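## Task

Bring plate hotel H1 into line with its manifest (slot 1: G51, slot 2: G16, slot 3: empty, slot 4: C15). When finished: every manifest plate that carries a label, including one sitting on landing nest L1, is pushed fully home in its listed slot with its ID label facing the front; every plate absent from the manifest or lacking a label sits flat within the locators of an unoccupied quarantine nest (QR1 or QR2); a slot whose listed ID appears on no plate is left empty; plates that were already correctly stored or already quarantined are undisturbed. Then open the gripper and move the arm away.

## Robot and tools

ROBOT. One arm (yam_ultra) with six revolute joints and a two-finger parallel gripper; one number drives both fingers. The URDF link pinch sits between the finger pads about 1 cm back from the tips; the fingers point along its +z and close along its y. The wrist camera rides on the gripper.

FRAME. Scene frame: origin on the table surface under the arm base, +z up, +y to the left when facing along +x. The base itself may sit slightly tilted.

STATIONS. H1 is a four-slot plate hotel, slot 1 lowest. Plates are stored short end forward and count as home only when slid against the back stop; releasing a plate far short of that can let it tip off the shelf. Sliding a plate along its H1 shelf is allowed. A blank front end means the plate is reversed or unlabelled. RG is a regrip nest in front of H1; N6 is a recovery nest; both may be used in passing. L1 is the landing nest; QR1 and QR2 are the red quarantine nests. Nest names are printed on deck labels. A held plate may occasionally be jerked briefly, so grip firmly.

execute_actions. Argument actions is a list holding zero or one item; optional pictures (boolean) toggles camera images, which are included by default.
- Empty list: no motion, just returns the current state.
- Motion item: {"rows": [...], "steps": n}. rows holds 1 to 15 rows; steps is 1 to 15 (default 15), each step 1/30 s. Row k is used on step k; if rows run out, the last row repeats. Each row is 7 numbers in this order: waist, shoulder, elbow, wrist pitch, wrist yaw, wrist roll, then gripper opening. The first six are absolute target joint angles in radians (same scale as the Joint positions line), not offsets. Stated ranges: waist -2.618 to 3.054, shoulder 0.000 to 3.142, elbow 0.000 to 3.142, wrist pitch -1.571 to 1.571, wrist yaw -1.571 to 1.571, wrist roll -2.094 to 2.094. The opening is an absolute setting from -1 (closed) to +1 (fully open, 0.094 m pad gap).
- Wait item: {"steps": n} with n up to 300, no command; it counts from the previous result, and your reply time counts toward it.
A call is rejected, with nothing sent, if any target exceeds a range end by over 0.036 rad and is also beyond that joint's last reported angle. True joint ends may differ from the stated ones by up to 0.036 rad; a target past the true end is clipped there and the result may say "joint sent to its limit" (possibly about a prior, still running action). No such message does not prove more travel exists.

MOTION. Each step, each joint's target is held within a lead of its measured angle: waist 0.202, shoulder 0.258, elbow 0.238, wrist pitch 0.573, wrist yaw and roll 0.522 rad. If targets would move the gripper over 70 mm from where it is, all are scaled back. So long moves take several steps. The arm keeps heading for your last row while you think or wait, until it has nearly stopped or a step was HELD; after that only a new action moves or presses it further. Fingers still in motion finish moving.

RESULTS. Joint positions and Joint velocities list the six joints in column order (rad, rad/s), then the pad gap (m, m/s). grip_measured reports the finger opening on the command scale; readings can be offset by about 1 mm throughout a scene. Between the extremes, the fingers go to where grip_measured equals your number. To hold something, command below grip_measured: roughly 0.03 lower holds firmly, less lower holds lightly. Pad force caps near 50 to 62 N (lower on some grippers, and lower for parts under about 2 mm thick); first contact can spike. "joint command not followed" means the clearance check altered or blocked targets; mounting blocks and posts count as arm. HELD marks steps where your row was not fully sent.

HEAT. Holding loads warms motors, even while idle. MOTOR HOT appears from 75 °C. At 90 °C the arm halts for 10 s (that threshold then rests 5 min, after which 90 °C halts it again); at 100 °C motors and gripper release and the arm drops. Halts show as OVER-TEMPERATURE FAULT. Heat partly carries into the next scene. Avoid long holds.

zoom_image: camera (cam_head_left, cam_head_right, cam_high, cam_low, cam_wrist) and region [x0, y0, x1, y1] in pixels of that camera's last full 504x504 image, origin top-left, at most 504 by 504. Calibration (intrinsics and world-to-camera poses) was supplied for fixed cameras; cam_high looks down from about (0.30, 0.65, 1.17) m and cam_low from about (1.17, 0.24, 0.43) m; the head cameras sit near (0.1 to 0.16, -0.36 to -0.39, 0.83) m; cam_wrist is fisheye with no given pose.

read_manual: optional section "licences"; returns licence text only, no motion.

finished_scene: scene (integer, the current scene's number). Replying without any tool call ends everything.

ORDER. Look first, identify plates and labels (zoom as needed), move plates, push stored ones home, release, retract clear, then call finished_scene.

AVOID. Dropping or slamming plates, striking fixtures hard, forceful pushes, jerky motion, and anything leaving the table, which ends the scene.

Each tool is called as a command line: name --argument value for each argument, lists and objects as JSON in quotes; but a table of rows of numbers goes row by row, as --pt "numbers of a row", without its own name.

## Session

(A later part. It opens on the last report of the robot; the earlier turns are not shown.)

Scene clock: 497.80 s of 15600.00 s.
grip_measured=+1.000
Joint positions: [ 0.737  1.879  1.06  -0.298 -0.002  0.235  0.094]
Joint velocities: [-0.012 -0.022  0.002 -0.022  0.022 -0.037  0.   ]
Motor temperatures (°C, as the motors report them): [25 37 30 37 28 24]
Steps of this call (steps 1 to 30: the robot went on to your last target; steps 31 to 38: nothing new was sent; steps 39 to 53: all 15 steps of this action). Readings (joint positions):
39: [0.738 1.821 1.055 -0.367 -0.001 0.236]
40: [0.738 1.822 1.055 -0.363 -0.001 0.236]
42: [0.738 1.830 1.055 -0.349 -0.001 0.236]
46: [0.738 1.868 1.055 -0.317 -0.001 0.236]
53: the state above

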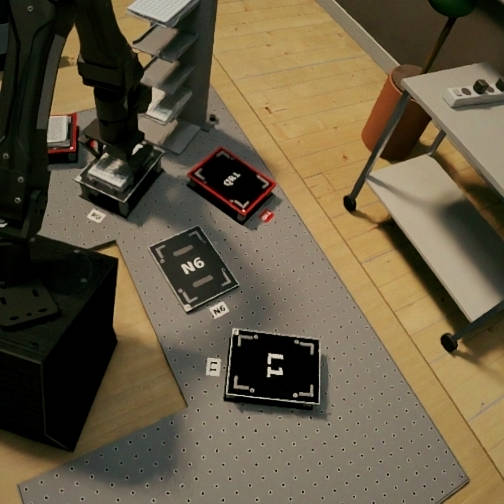

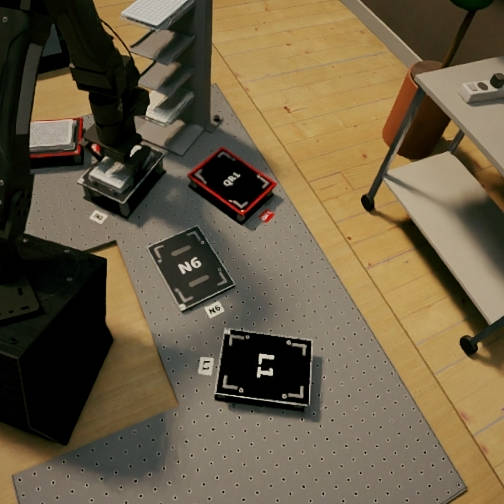

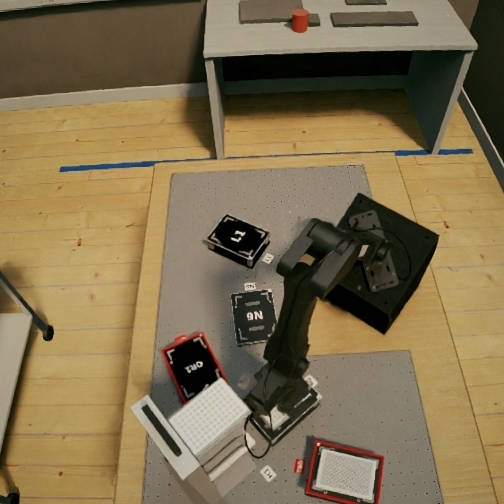

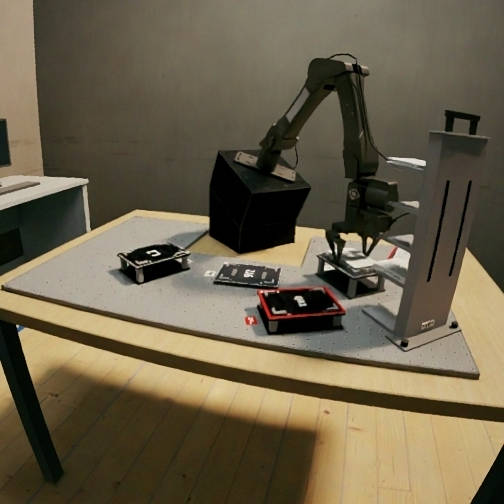

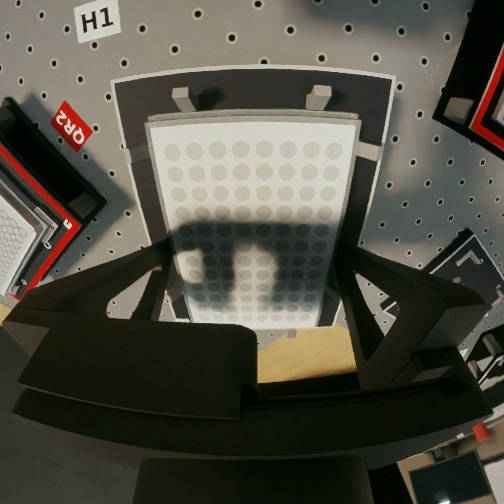

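execute_actions --actions '[{"rows":[[0.73,1.875,1.09,-0.275,-0.01,0.23,0.92],[0.73,1.875,1.09,-0.275,-0.01,0.23,0.88],[0.73,1.875,1.09,-0.275,-0.01,0.23,0.85],[0.73,1.875,1.09,-0.275,-0.01,0.23,0.82],[0.73,1.875,1.09,-0.275,-0.01,0.23,0.79],[0.73,1.875,1.09,-0.275,-0.01,0.23,0.76],[0.73,1.875,1.09,-0.275,-0.01,0.23,0.735]],"steps":12}]' --pictures false

execute_actions --actions '[{"rows":[[0.73,1.85,1.08,-0.31,-0.01,0.23,0.735],[0.73,1.83,1.07,-0.33,-0.01,0.23,0.735],[0.73,1.81,1.065,-0.35,-0.01,0.23,0.735],[0.73,1.79,1.06,-0.37,-0.01,0.23,0.735],[0.73,1.77,1.055,-0.39,-0.01,0.23,0.735],[0.73,1.75,1.05,-0.41,-0.01,0.23,0.735],[0.73,1.73,1.045,-0.43,-0.01,0.23,0.735],[0.73,1.71,1.04,-0.45,-0.01,0.23,0.735],[0.73,1.69,1.035,-0.47,-0.01,0.23,0.735],[0.73,1.67,1.03,-0.49,-0.01,0.23,0.735],[0.73,1.65,1.03,-0.51,-0.01,0.23,0.735],[0.73,1.63,1.025,-0.53,-0.01,0.23,0.735],[0.73,1.61,1.02,-0.55,-0.01,0.23,0.735],[0.73,1.59,1.02,-0.56,-0.01,0.23,0.735],[0.73,1.58,1.02,-0.56,-0.01,0.23,0.735]]}]'

Scene clock: 502.30 s of 15600.00 s.
grip_measured=+0.776
Joint positions: [ 0.737  1.879  1.06  -0.296 -0.001  0.234  0.083]
Joint velocities: [-0.017  0.007 -0.002  0.007 -0.051 -0.066 -0.002]
Motor temperatures (°C, as the motors report them): [25 37 30 36 28 24]
Steps of this call (steps 1 to 15: the robot went on to your last target; steps 16 to 90: nothing new was sent; then 1.10 s passed at rest; steps 91 to 102: all 12 steps of this action). Readings (joint positions):
91: [0.737 1.879 1.060 -0.297 -0.002 0.235]
92: [0.737 1.879 1.060 -0.297 -0.002 0.235]
94: [0.737 1.879 1.060 -0.296 -0.001 0.234]
98: [0.737 1.879 1.060 -0.296 -0.001 0.234]
102: the state above

Scene clock: 502.80 s of 15600.00 s.
grip_measured=+0.776
Joint positions: [ 0.737  1.627  1.04  -0.489 -0.001  0.234  0.083]
Joint velocities: [ 0.007 -0.491 -0.1   -0.491 -0.051  0.066  0.001]
Motor temperatures (°C, as the motors report them): [25 37 30 36 28 24]
Steps of this call (steps 1 to 15: all 15 steps of this action). Readings (joint positions):
1: [0.737 1.879 1.060 -0.297 -0.001 0.234]
2: [0.737 1.877 1.060 -0.299 -0.001 0.234]
4: [0.737 1.860 1.060 -0.315 -0.001 0.234]
8: [0.737 1.780 1.060 -0.378 -0.001 0.234]
15: the state above

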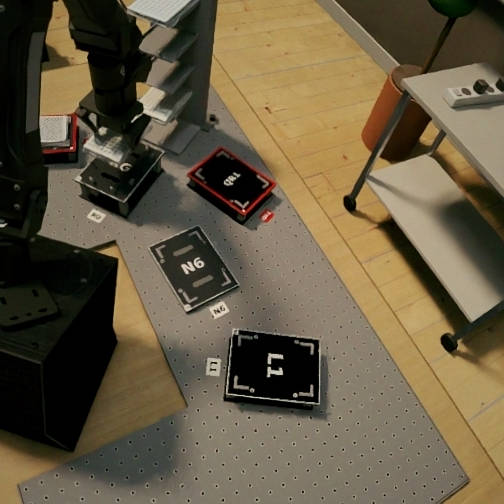

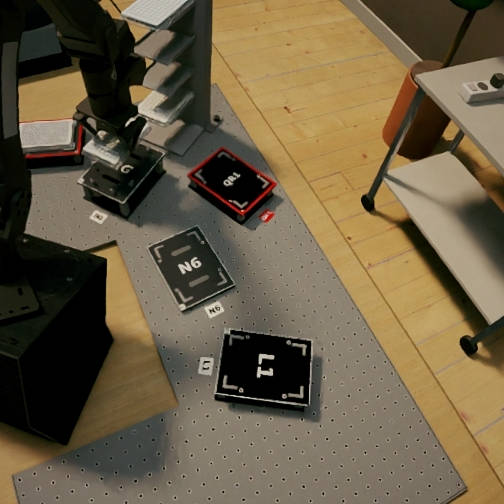

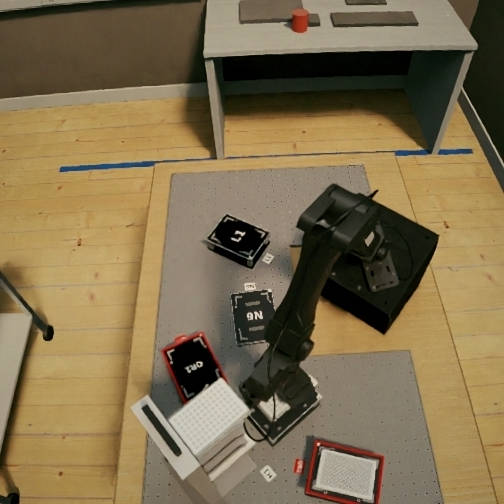

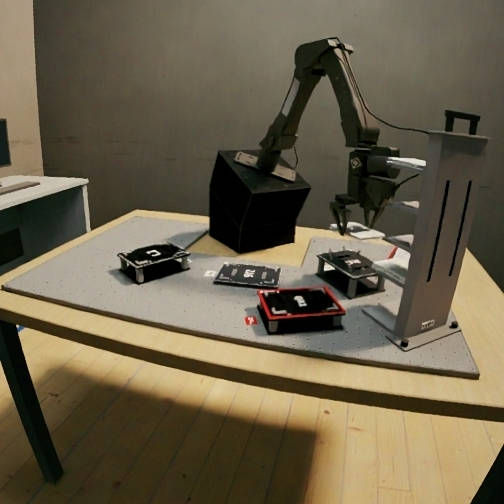

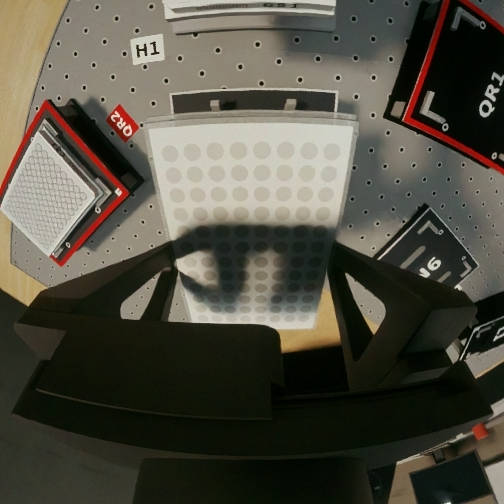

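execute_actions --actions '[{"rows":[[0.71,1.58,1.02,-0.56,-0.02,0.3,0.735],[0.68,1.58,1.02,-0.57,-0.04,0.39,0.735],[0.64,1.58,1.02,-0.57,-0.06,0.48,0.735],[0.6,1.58,1.02,-0.58,-0.08,0.57,0.735],[0.56,1.58,1.02,-0.58,-0.1,0.66,0.735],[0.52,1.58,1.02,-0.59,-0.12,0.75,0.735],[0.48,1.58,1.02,-0.59,-0.14,0.84,0.735],[0.44,1.58,1.02,-0.6,-0.16,0.93,0.735],[0.4,1.58,1.02,-0.6,-0.18,1.02,0.735],[0.36,1.58,1.02,-0.61,-0.2,1.11,0.735],[0.32,1.58,1.02,-0.61,-0.22,1.2,0.735],[0.28,1.58,1.02,-0.62,-0.24,1.29,0.735],[0.25,1.58,1.04,-0.63,-0.25,1.38,0.735],[0.22,1.58,1.06,-0.64,-0.26,1.47,0.735],[0.2,1.58,1.08,-0.65,-0.263,1.55,0.735]]}]' --pictures false

execute_actions --actions '[{"rows":[[0.193,1.61,1.13,-0.66,-0.263,1.55,0.735],[0.193,1.65,1.19,-0.68,-0.263,1.55,0.735],[0.193,1.69,1.25,-0.7,-0.263,1.55,0.735],[0.193,1.73,1.31,-0.72,-0.263,1.55,0.735],[0.193,1.77,1.37,-0.74,-0.263,1.55,0.735],[0.193,1.81,1.43,-0.76,-0.263,1.55,0.735],[0.193,1.85,1.49,-0.78,-0.263,1.55,0.735],[0.193,1.89,1.55,-0.8,-0.263,1.55,0.735],[0.193,1.93,1.61,-0.82,-0.263,1.55,0.735],[0.193,1.97,1.67,-0.83,-0.263,1.55,0.735],[0.193,2.01,1.72,-0.84,-0.263,1.55,0.735],[0.193,2.05,1.77,-0.84,-0.263,1.55,0.735],[0.193,2.09,1.81,-0.84,-0.263,1.55,0.735],[0.193,2.12,1.84,-0.83,-0.263,1.55,0.735],[0.193,2.15,1.86,-0.82,-0.263,1.55,0.735]]}]' --pictures false

execute_actions --actions '[{"rows":[[0.193,2.17,1.86,-0.8,-0.263,1.55,0.735],[0.193,2.185,1.86,-0.785,-0.263,1.55,0.735],[0.193,2.2,1.86,-0.77,-0.263,1.55,0.735],[0.193,2.21,1.86,-0.76,-0.263,1.55,0.735],[0.193,2.22,1.86,-0.75,-0.263,1.55,0.735],[0.193,2.23,1.86,-0.74,-0.263,1.55,0.735],[0.193,2.24,1.86,-0.73,-0.263,1.55,0.735],[0.193,2.25,1.86,-0.72,-0.263,1.55,0.735],[0.193,2.26,1.86,-0.71,-0.263,1.55,0.735]]}]'

Scene clock: 508.33 s of 15600.00 s.
grip_measured=+0.776
Joint positions: [ 0.247  1.598  1.037 -0.598 -0.201  1.187  0.083]
Joint velocities: [-0.847 -0.007 -0.017 -0.198 -0.344  2.44  -0.   ]
Motor temperatures (°C, as the motors report them): [25 38 30 36 28 24]
Steps of this call (steps 1 to 30: the robot went on to your last target; steps 31 to 90: nothing new was sent; then 2.03 s passed at rest; steps 91 to 105: all 15 steps of this action). Readings (joint positions):
91: [0.735 1.598 1.037 -0.552 -0.004 0.243]
92: [0.729 1.598 1.037 -0.553 -0.012 0.266]
94: [0.690 1.598 1.037 -0.556 -0.038 0.350]
98: [0.526 1.598 1.037 -0.565 -0.095 0.611]
105: the state above

Scene clock: 508.83 s of 15600.00 s.
grip_measured=+0.776
Joint positions: [ 0.193  2.092  1.792 -0.777 -0.259  1.532  0.083]
Joint velocities: [ 0.007  0.955  0.906 -0.066  0.037  0.051  0.001]
Motor temperatures (°C, as the motors report them): [25 38 30 36 28 24]
Steps of this call (steps 1 to 15: all 15 steps of this action). Readings (joint positions):
1: [0.222 1.601 1.046 -0.615 -0.209 1.260]
2: [0.204 1.614 1.070 -0.641 -0.215 1.318]
4: [0.191 1.670 1.165 -0.687 -0.225 1.402]
8: [0.193 1.826 1.422 -0.728 -0.247 1.486]
15: the state above

Scene clock: 509.33 s of 15600.00 s.
grip_measured=+0.776
Joint positions: [ 0.193  2.284  1.833 -0.732 -0.261  1.543  0.083]
Joint velocities: [-0.007 -0.012 -0.002  0.11  -0.007 -0.051  0.   ]
Motor temperatures (°C, as the motors report them): [25 38 30 35 28 24]
Steps of this call (steps 1 to 15: all 15 steps of this action). Readings (joint positions):
1: [0.193 2.122 1.816 -0.773 -0.260 1.534]
2: [0.193 2.147 1.829 -0.768 -0.260 1.536]
4: [0.193 2.189 1.833 -0.762 -0.260 1.538]
8: [0.193 2.255 1.833 -0.757 -0.260 1.542]
15: the state above

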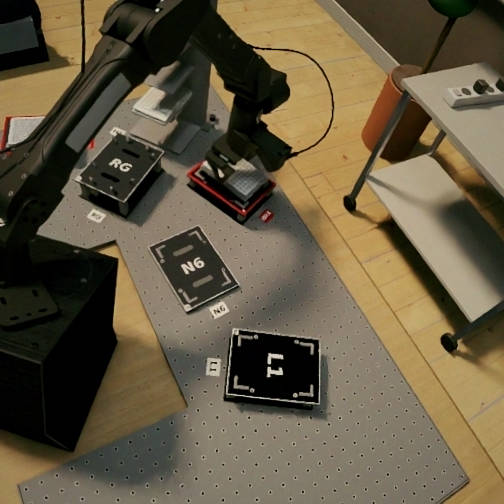

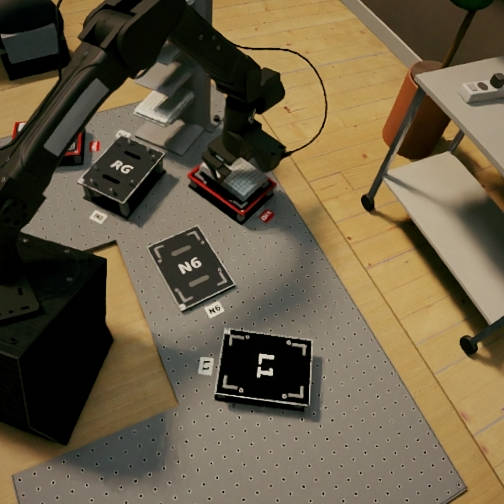

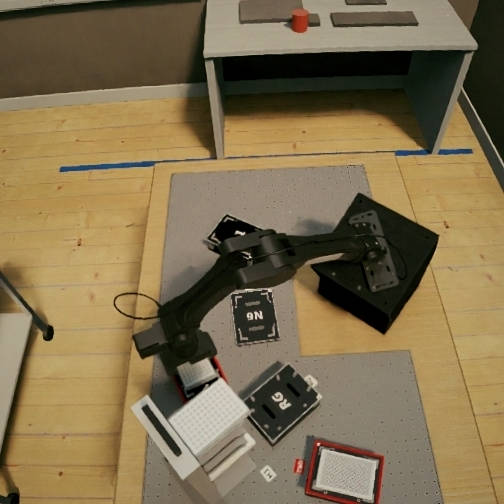

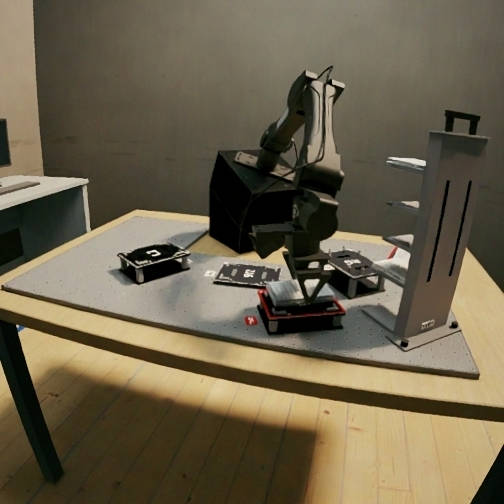

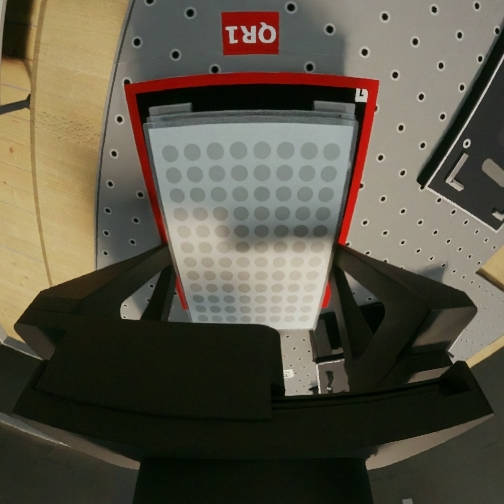

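execute_actions --actions '[{"rows":[[0.196,2.26,1.86,-0.705,-0.263,1.55,0.735],[0.198,2.26,1.86,-0.705,-0.263,1.55,0.735],[0.2,2.26,1.86,-0.705,-0.263,1.55,0.735],[0.202,2.26,1.86,-0.705,-0.263,1.55,0.735],[0.204,2.26,1.86,-0.705,-0.263,1.55,0.735],[0.206,2.26,1.86,-0.705,-0.263,1.55,0.735]]}]'

zoom_image --camera "cam_wrist" --region '[110,60,390,200]'

Scene clock: 511.57 s of 15600.00 s.
grip_measured=+0.776
Joint positions: [ 0.209  2.284  1.833 -0.715 -0.262  1.544  0.083]
Joint velocities: [ 0.007 -0.012  0.007  0.022  0.007 -0.037  0.   ]
Motor temperatures (°C, as the motors report them): [25 39 30 35 28 24]
Steps of this call (steps 1 to 30: the robot went on to your last target; steps 31 to 52: nothing new was sent; steps 53 to 67: all 15 steps of this action). Readings (joint positions):
53: [0.193 2.284 1.833 -0.719 -0.261 1.544]
54: [0.193 2.284 1.833 -0.718 -0.261 1.544]
56: [0.195 2.284 1.833 -0.717 -0.261 1.544]
60: [0.203 2.284 1.833 -0.715 -0.261 1.544]
67: the state above

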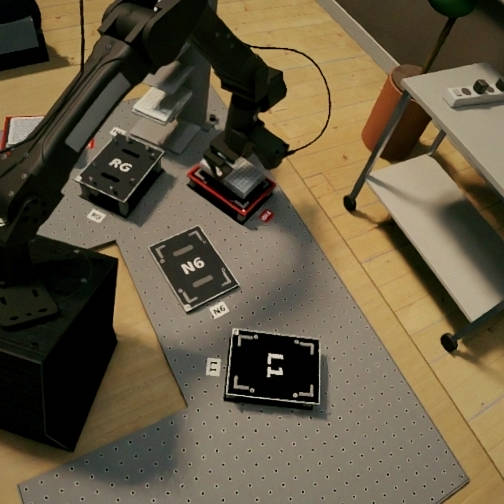

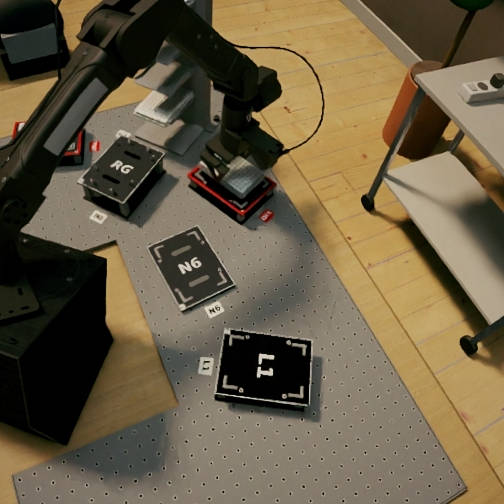

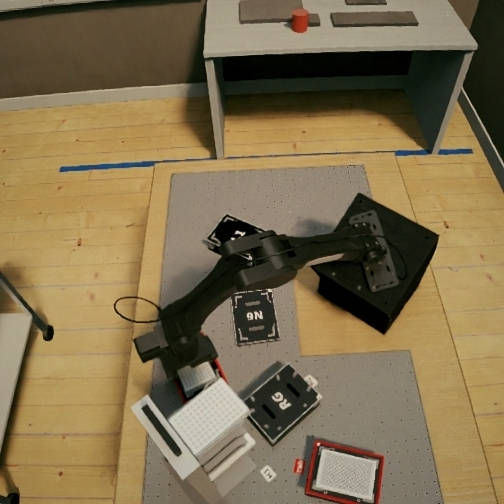

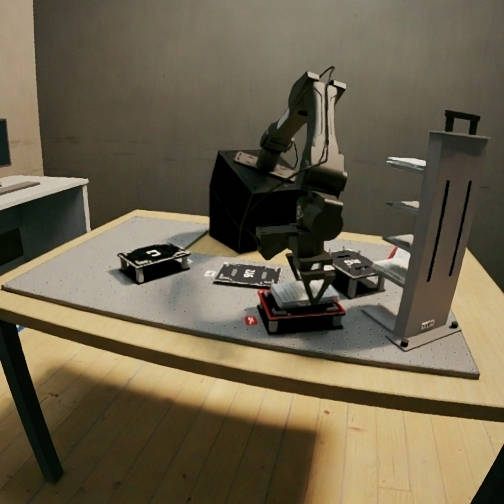

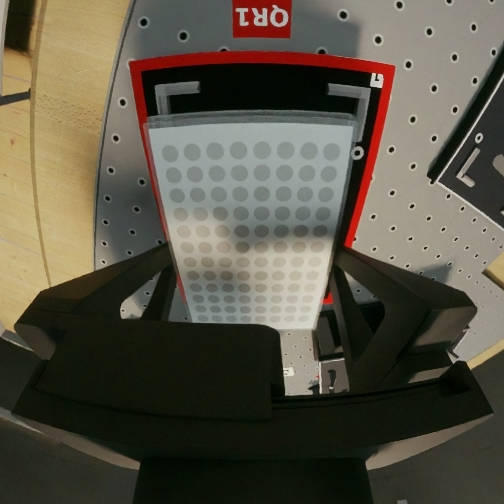

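Region (110, 60, 390, 200) of cam_wrist's 504x504 image, scaled by 1.800, with more detail than that image has.

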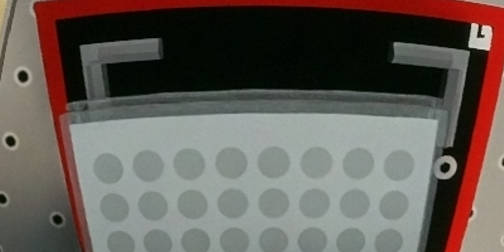

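execute_actions --actions '[{"rows":[[0.196,2.275,1.86,-0.72,-0.263,1.55,0.735],[0.192,2.278,1.86,-0.73,-0.263,1.55,0.735],[0.19,2.28,1.86,-0.735,-0.263,1.55,0.735],[0.188,2.282,1.86,-0.735,-0.263,1.55,0.735],[0.186,2.282,1.86,-0.735,-0.263,1.55,0.735],[0.184,2.282,1.86,-0.735,-0.263,1.55,0.735],[0.182,2.282,1.86,-0.735,-0.263,1.55,0.735]]}]'

zoom_image --camera "cam_wrist" --region '[110,60,390,340]'

Scene clock: 514.17 s of 15600.00 s.
grip_measured=+0.776
Joint positions: [ 0.199  2.284  1.833 -0.718 -0.263  1.544  0.083]
Joint velocities: [ 0.012 -0.007  0.012 -0.081  0.007 -0.051 -0.001]
Motor temperatures (°C, as the motors report them): [25 40 30 35 28 24]
Steps of this call (steps 1 to 15: the robot went on to your last target; steps 16 to 63: nothing new was sent; steps 64 to 78: all 15 steps of this action). Readings (joint positions):
64: [0.209 2.284 1.833 -0.714 -0.262 1.544]
65: [0.209 2.284 1.833 -0.714 -0.262 1.544]
67: [0.209 2.284 1.833 -0.716 -0.262 1.544]
71: [0.207 2.284 1.833 -0.717 -0.263 1.544]
78: the state above

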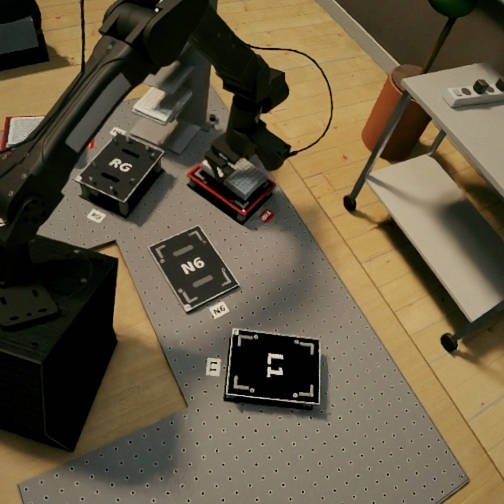

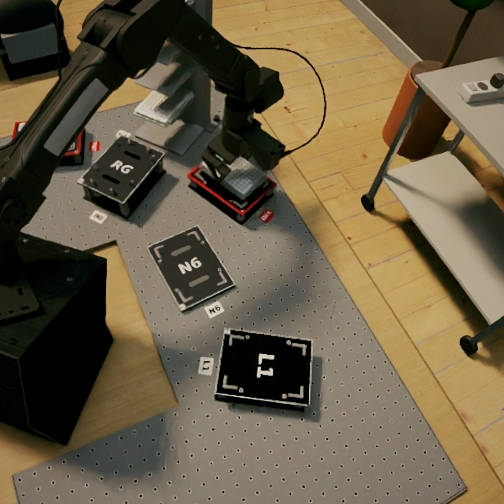

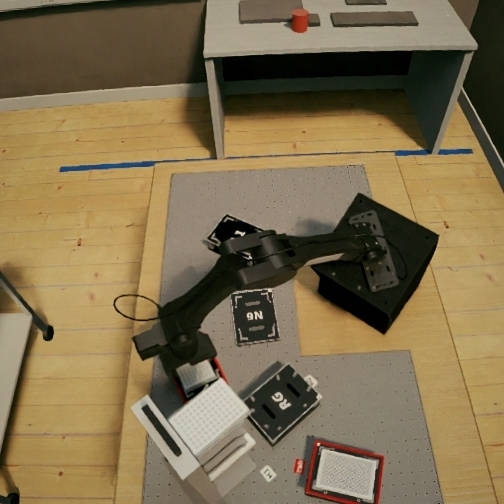

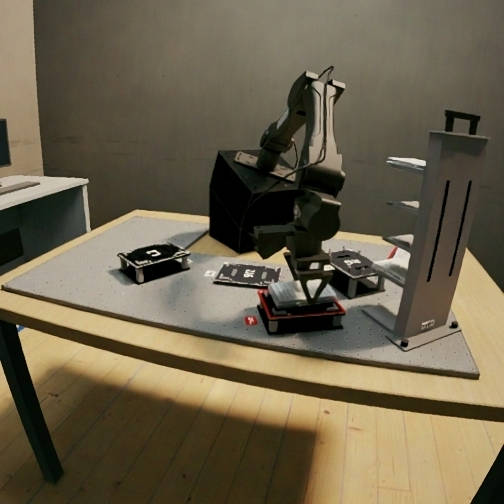

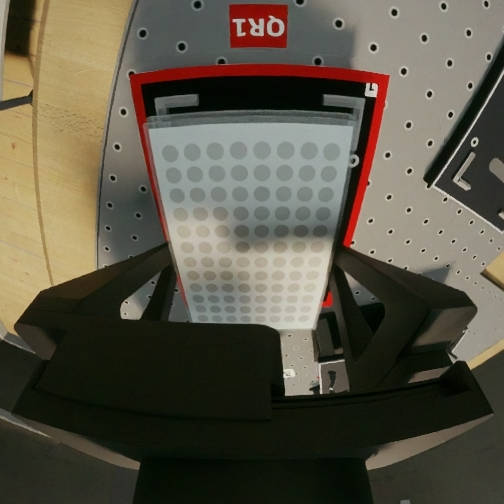

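Region (110, 60, 390, 340) of cam_wrist's 504x504 image, scaled by 1.800, with more detail than that image has.

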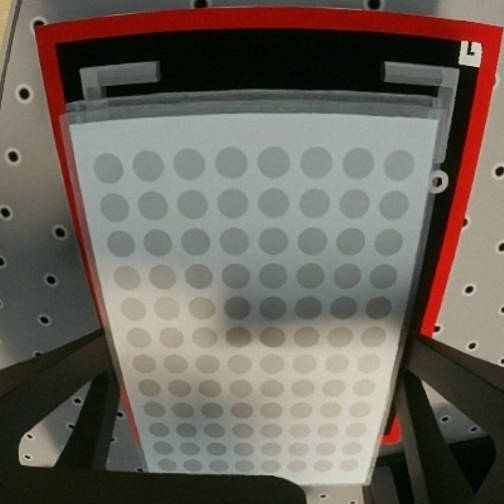

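execute_actions --actions '[{"rows":[[0.195,2.284,1.86,-0.735,-0.263,1.55,0.735],[0.197,2.286,1.86,-0.735,-0.263,1.55,0.735],[0.199,2.288,1.86,-0.735,-0.263,1.55,0.735],[0.201,2.29,1.86,-0.735,-0.263,1.55,0.735],[0.202,2.292,1.86,-0.735,-0.263,1.55,0.735]]}]'

zoom_image --camera "cam_wrist" --region '[110,60,390,340]'

Scene clock: 516.07 s of 15600.00 s.
grip_measured=+0.776
Joint positions: [ 0.199  2.303  1.833 -0.72  -0.263  1.544  0.083]
Joint velocities: [-0.007 -0.002 -0.002  0.037  0.007  0.051  0.001]
Motor temperatures (°C, as the motors report them): [25 41 30 35 28 24]
Steps of this call (steps 1 to 15: the robot went on to your last target; steps 16 to 42: nothing new was sent; steps 43 to 57: all 15 steps of this action). Readings (joint positions):
43: [0.199 2.284 1.833 -0.718 -0.263 1.544]
44: [0.199 2.285 1.833 -0.718 -0.263 1.544]
46: [0.199 2.288 1.833 -0.718 -0.263 1.544]
50: [0.199 2.299 1.833 -0.719 -0.263 1.544]
57: the state above

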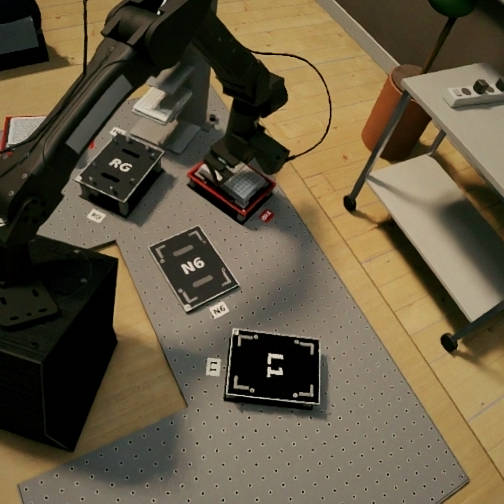

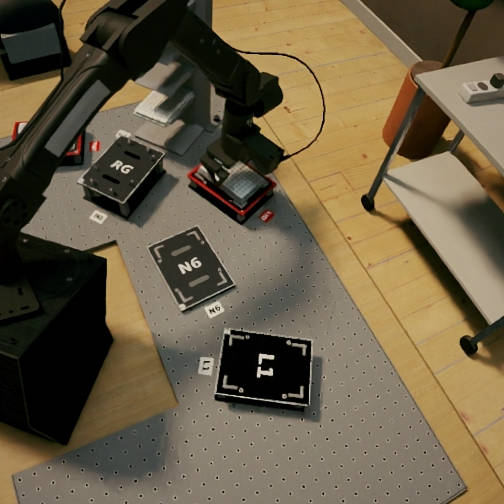

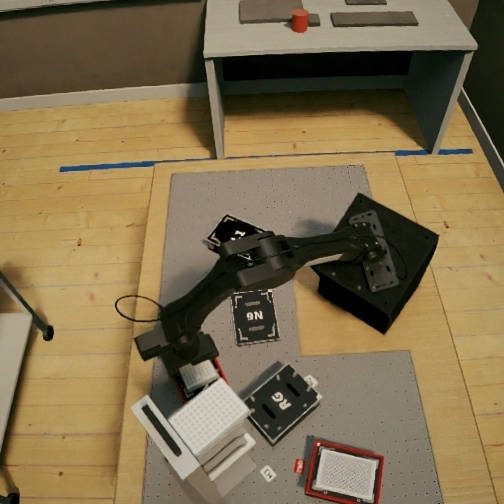

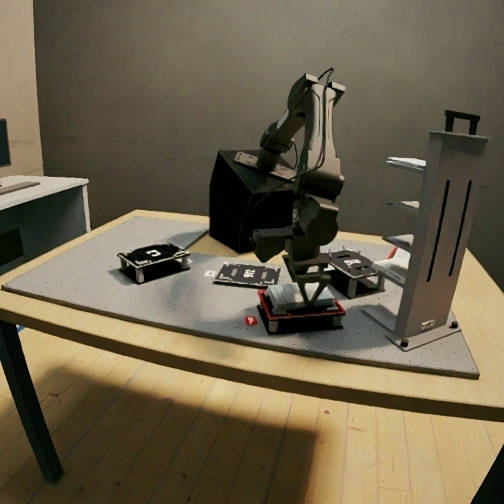

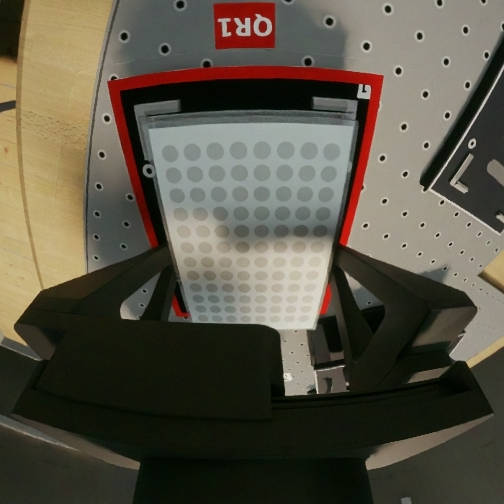

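Region (110, 60, 390, 340) of cam_wrist's 504x504 image, scaled by 1.800, with more detail than that image has.

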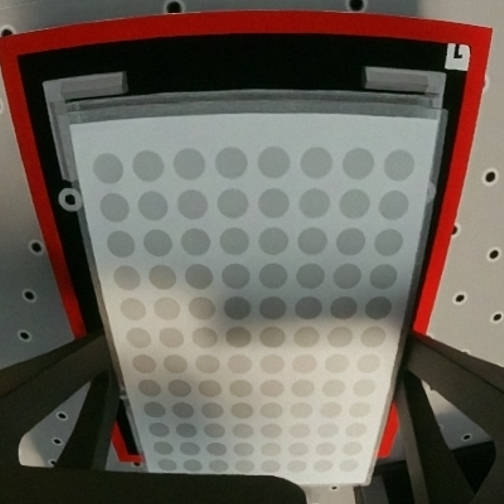

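Need q4 ≈ −.71 and q1 ≈ .204.

execute_actions --actions '[{"rows":[[0.204,2.29,1.86,-0.715,-0.263,1.55,0.735],[0.206,2.29,1.86,-0.705,-0.263,1.55,0.735],[0.207,2.29,1.86,-0.698,-0.263,1.55,0.735],[0.207,2.29,1.86,-0.698,-0.263,1.55,0.735],[0.205,2.29,1.86,-0.698,-0.263,1.55,0.735],[0.202,2.29,1.86,-0.698,-0.263,1.55,0.735]]}]'

zoom_image --camera "cam_wrist" --region '[110,60,390,340]'

Scene clock: 518.40 s of 15600.00 s.
grip_measured=+0.776
Joint positions: [ 0.205  2.303  1.833 -0.711 -0.263  1.545  0.083]
Joint velocities: [ 0.002  0.007 -0.007 -0.037 -0.022 -0.037  0.   ]
Motor temperatures (°C, as the motors report them): [25 41 30 35 28 24]
Steps of this call (steps 1 to 15: the robot went on to your last target; steps 16 to 55: nothing new was sent; steps 56 to 70: all 15 steps of this action). Readings (joint positions):
56: [0.199 2.303 1.833 -0.720 -0.263 1.544]
57: [0.200 2.303 1.833 -0.720 -0.263 1.544]
59: [0.202 2.303 1.833 -0.716 -0.263 1.544]
63: [0.205 2.303 1.833 -0.711 -0.263 1.544]
70: the state above

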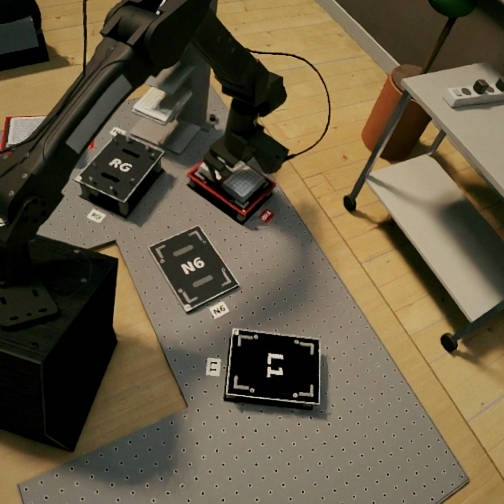

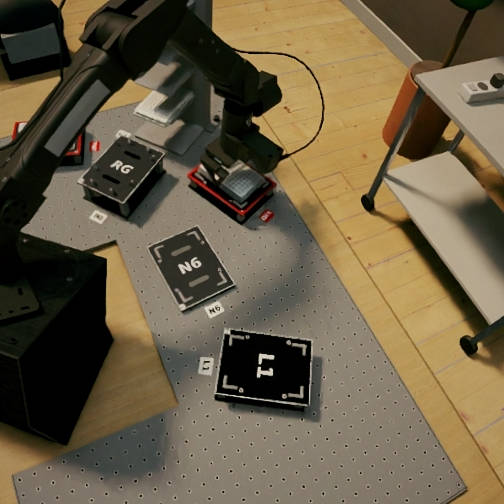

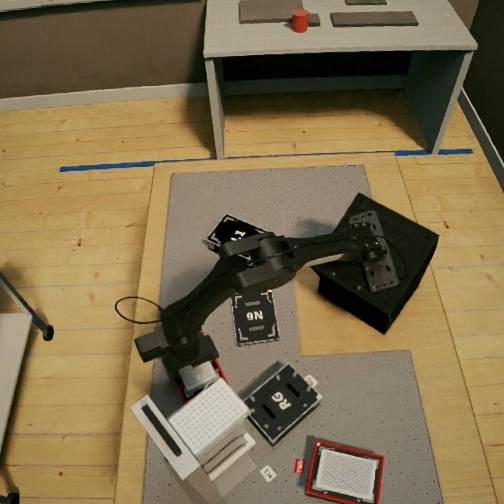

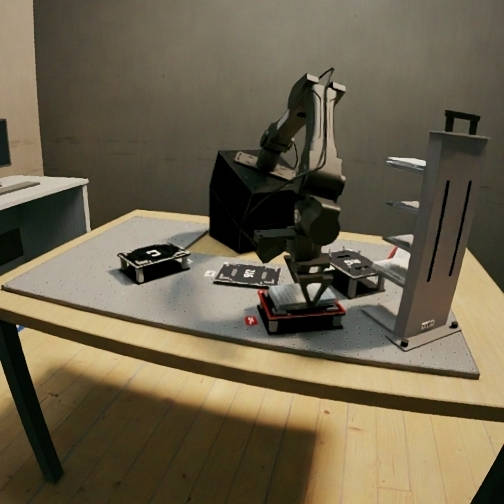

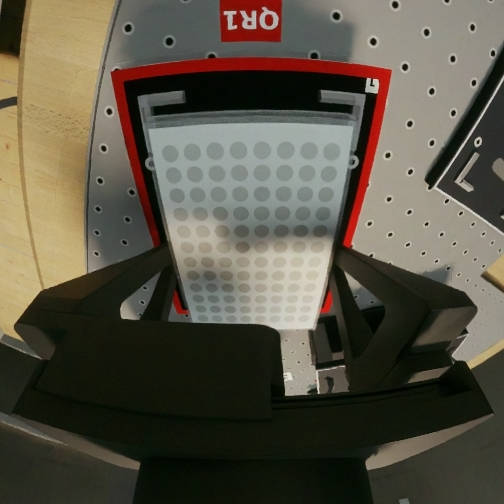

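Region (110, 60, 390, 340) of cam_wrist's 504x504 image, scaled by 1.800, with more detail than that image has.

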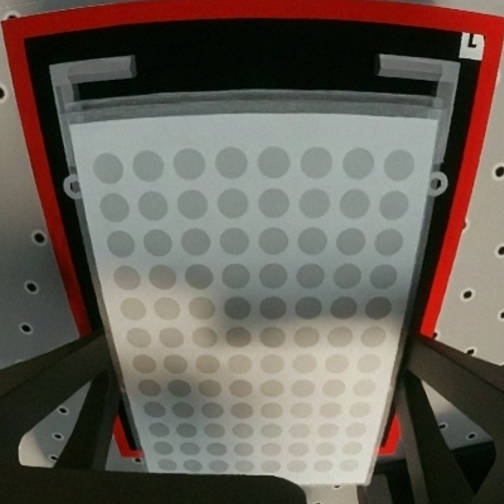

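execute_actions --actions '[{"rows":[[0.2,2.29,1.86,-0.698,-0.245,1.55,0.735],[0.2,2.29,1.86,-0.698,-0.24,1.55,0.735]],"steps":12}]'

zoom_image --camera "cam_wrist" --region '[110,60,390,340]'

Scene clock: 519.83 s of 15600.00 s.
grip_measured=+0.776
Joint positions: [ 0.205  2.303  1.833 -0.711 -0.26   1.545  0.083]
Joint velocities: [-0.002 -0.007 -0.002  0.022 -0.007 -0.022  0.   ]
Motor temperatures (°C, as the motors report them): [25 42 30 35 28 24]
Steps of this call (steps 1 to 15: the robot went on to your last target; steps 16 to 31: nothing new was sent; steps 32 to 43: all 12 steps of this action). Readings (joint positions):
32: [0.205 2.303 1.833 -0.711 -0.263 1.545]
33: [0.205 2.303 1.833 -0.711 -0.262 1.545]
35: [0.205 2.303 1.833 -0.711 -0.262 1.545]
39: [0.205 2.303 1.833 -0.711 -0.261 1.545]
43: the state above

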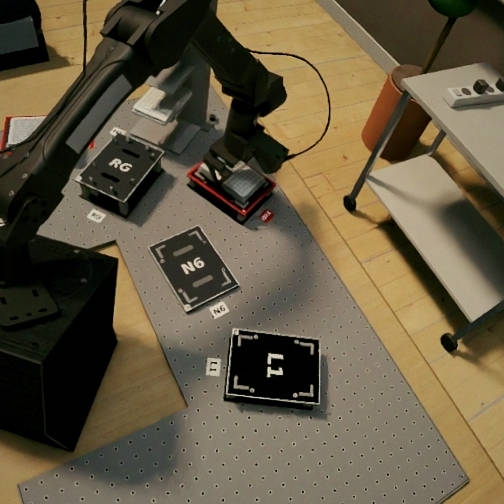

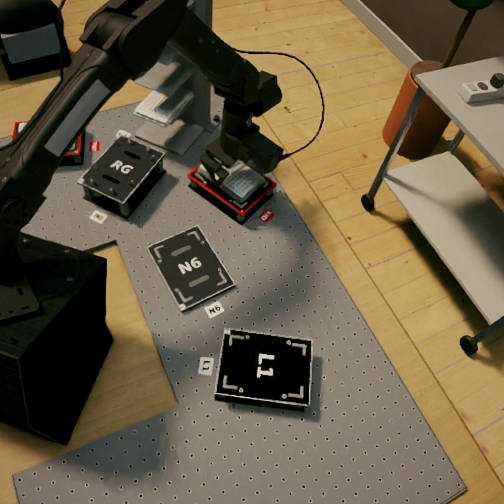

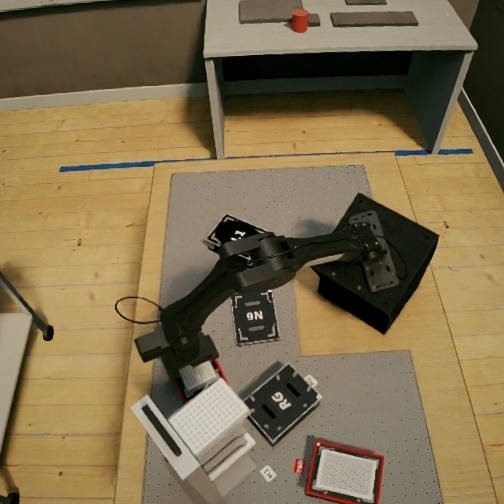

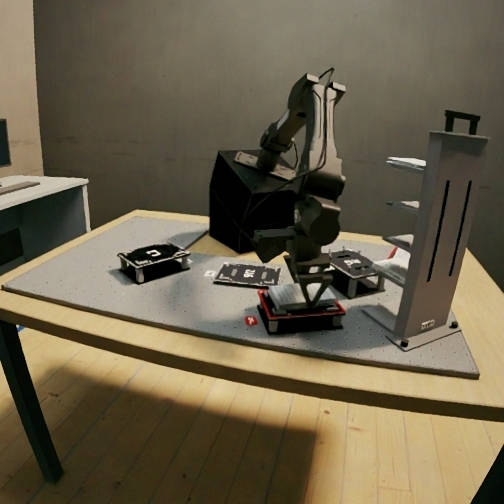

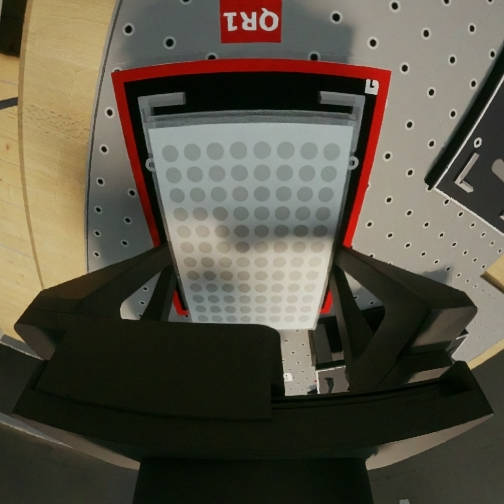

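Region (110, 60, 390, 340) of cam_wrist's 504x504 image, scaled by 1.800, with more detail than that image has.

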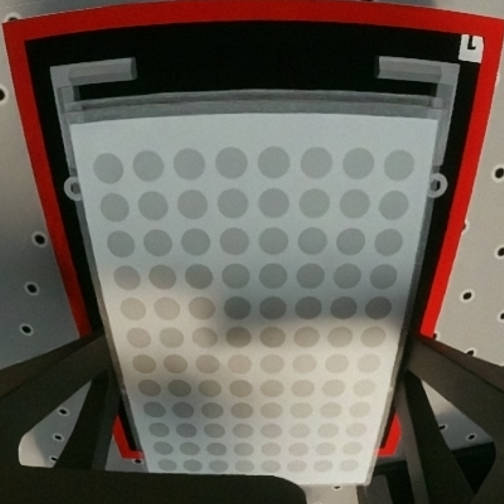

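execute_actions --actions '[{"rows":[[0.2,2.295,1.86,-0.698,-0.236,1.55,0.735],[0.2,2.298,1.86,-0.698,-0.236,1.55,0.735],[0.2,2.301,1.86,-0.696,-0.236,1.55,0.735],[0.2,2.304,1.86,-0.692,-0.236,1.55,0.735],[0.2,2.307,1.86,-0.688,-0.236,1.55,0.735],[0.2,2.31,1.86,-0.683,-0.236,1.55,0.735],[0.2,2.312,1.86,-0.678,-0.236,1.55,0.735]]}]'

zoom_image --camera "cam_wrist" --region '[110,60,390,340]'

Scene clock: 521.97 s of 15600.00 s.
grip_measured=+0.776
Joint positions: [ 0.205  2.318  1.833 -0.693 -0.253  1.546  0.083]
Joint velocities: [-0.002  0.007 -0.022 -0.022 -0.037 -0.081  0.   ]
Motor temperatures (°C, as the motors report them): [25 42 30 35 28 24]
Steps of this call (steps 1 to 15: the robot went on to your last target; steps 16 to 49: nothing new was sent; steps 50 to 64: all 15 steps of this action). Readings (joint positions):
50: [0.205 2.303 1.833 -0.711 -0.260 1.545]
51: [0.205 2.303 1.833 -0.711 -0.259 1.545]
53: [0.205 2.304 1.833 -0.710 -0.258 1.545]
57: [0.205 2.313 1.833 -0.700 -0.257 1.545]
64: the state above

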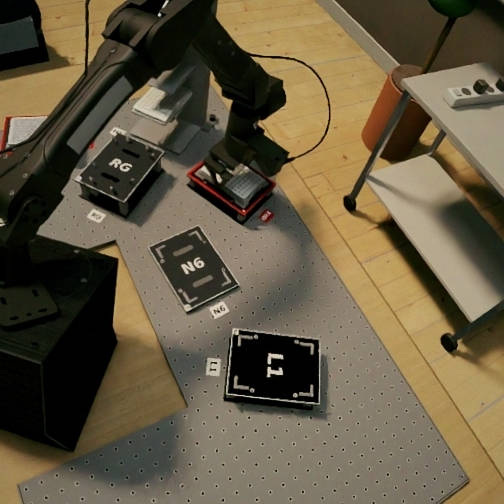

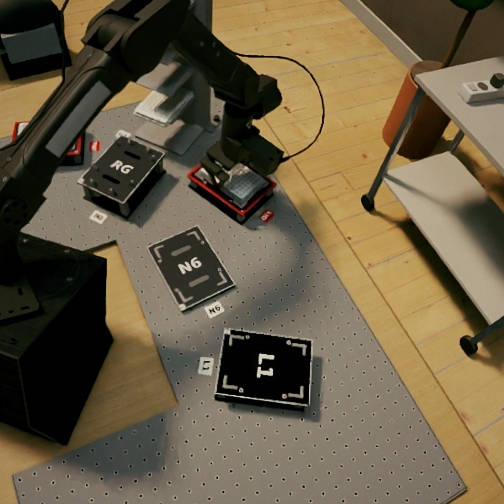

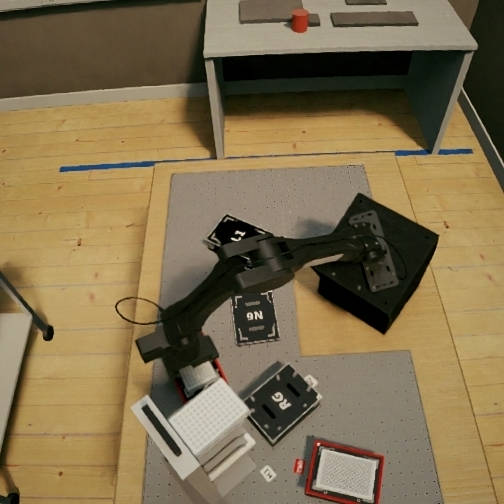

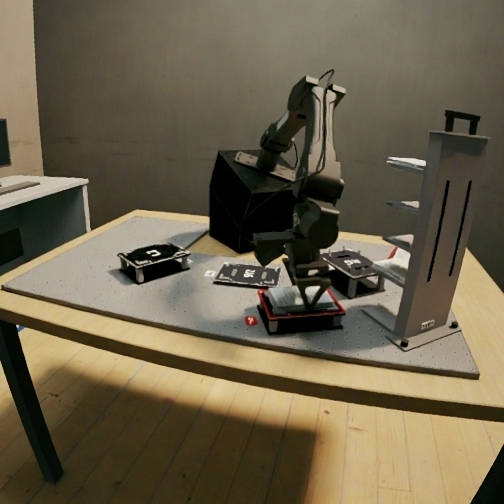

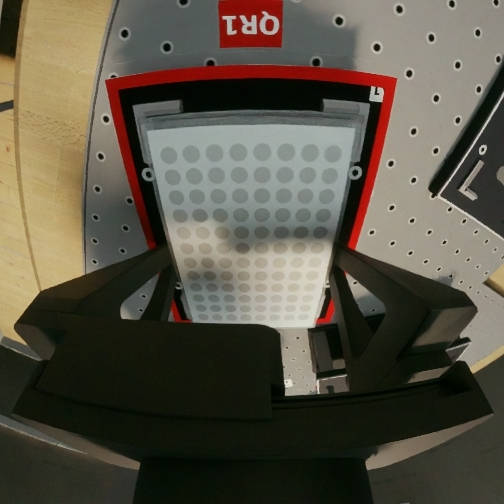

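Region (110, 60, 390, 340) of cam_wrist's 504x504 image, scaled by 1.800, with more detail than that image has.

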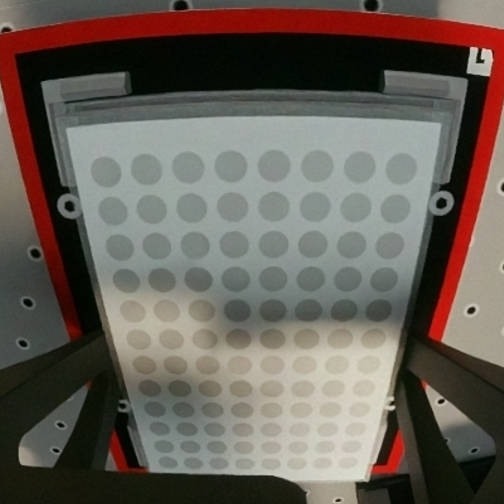

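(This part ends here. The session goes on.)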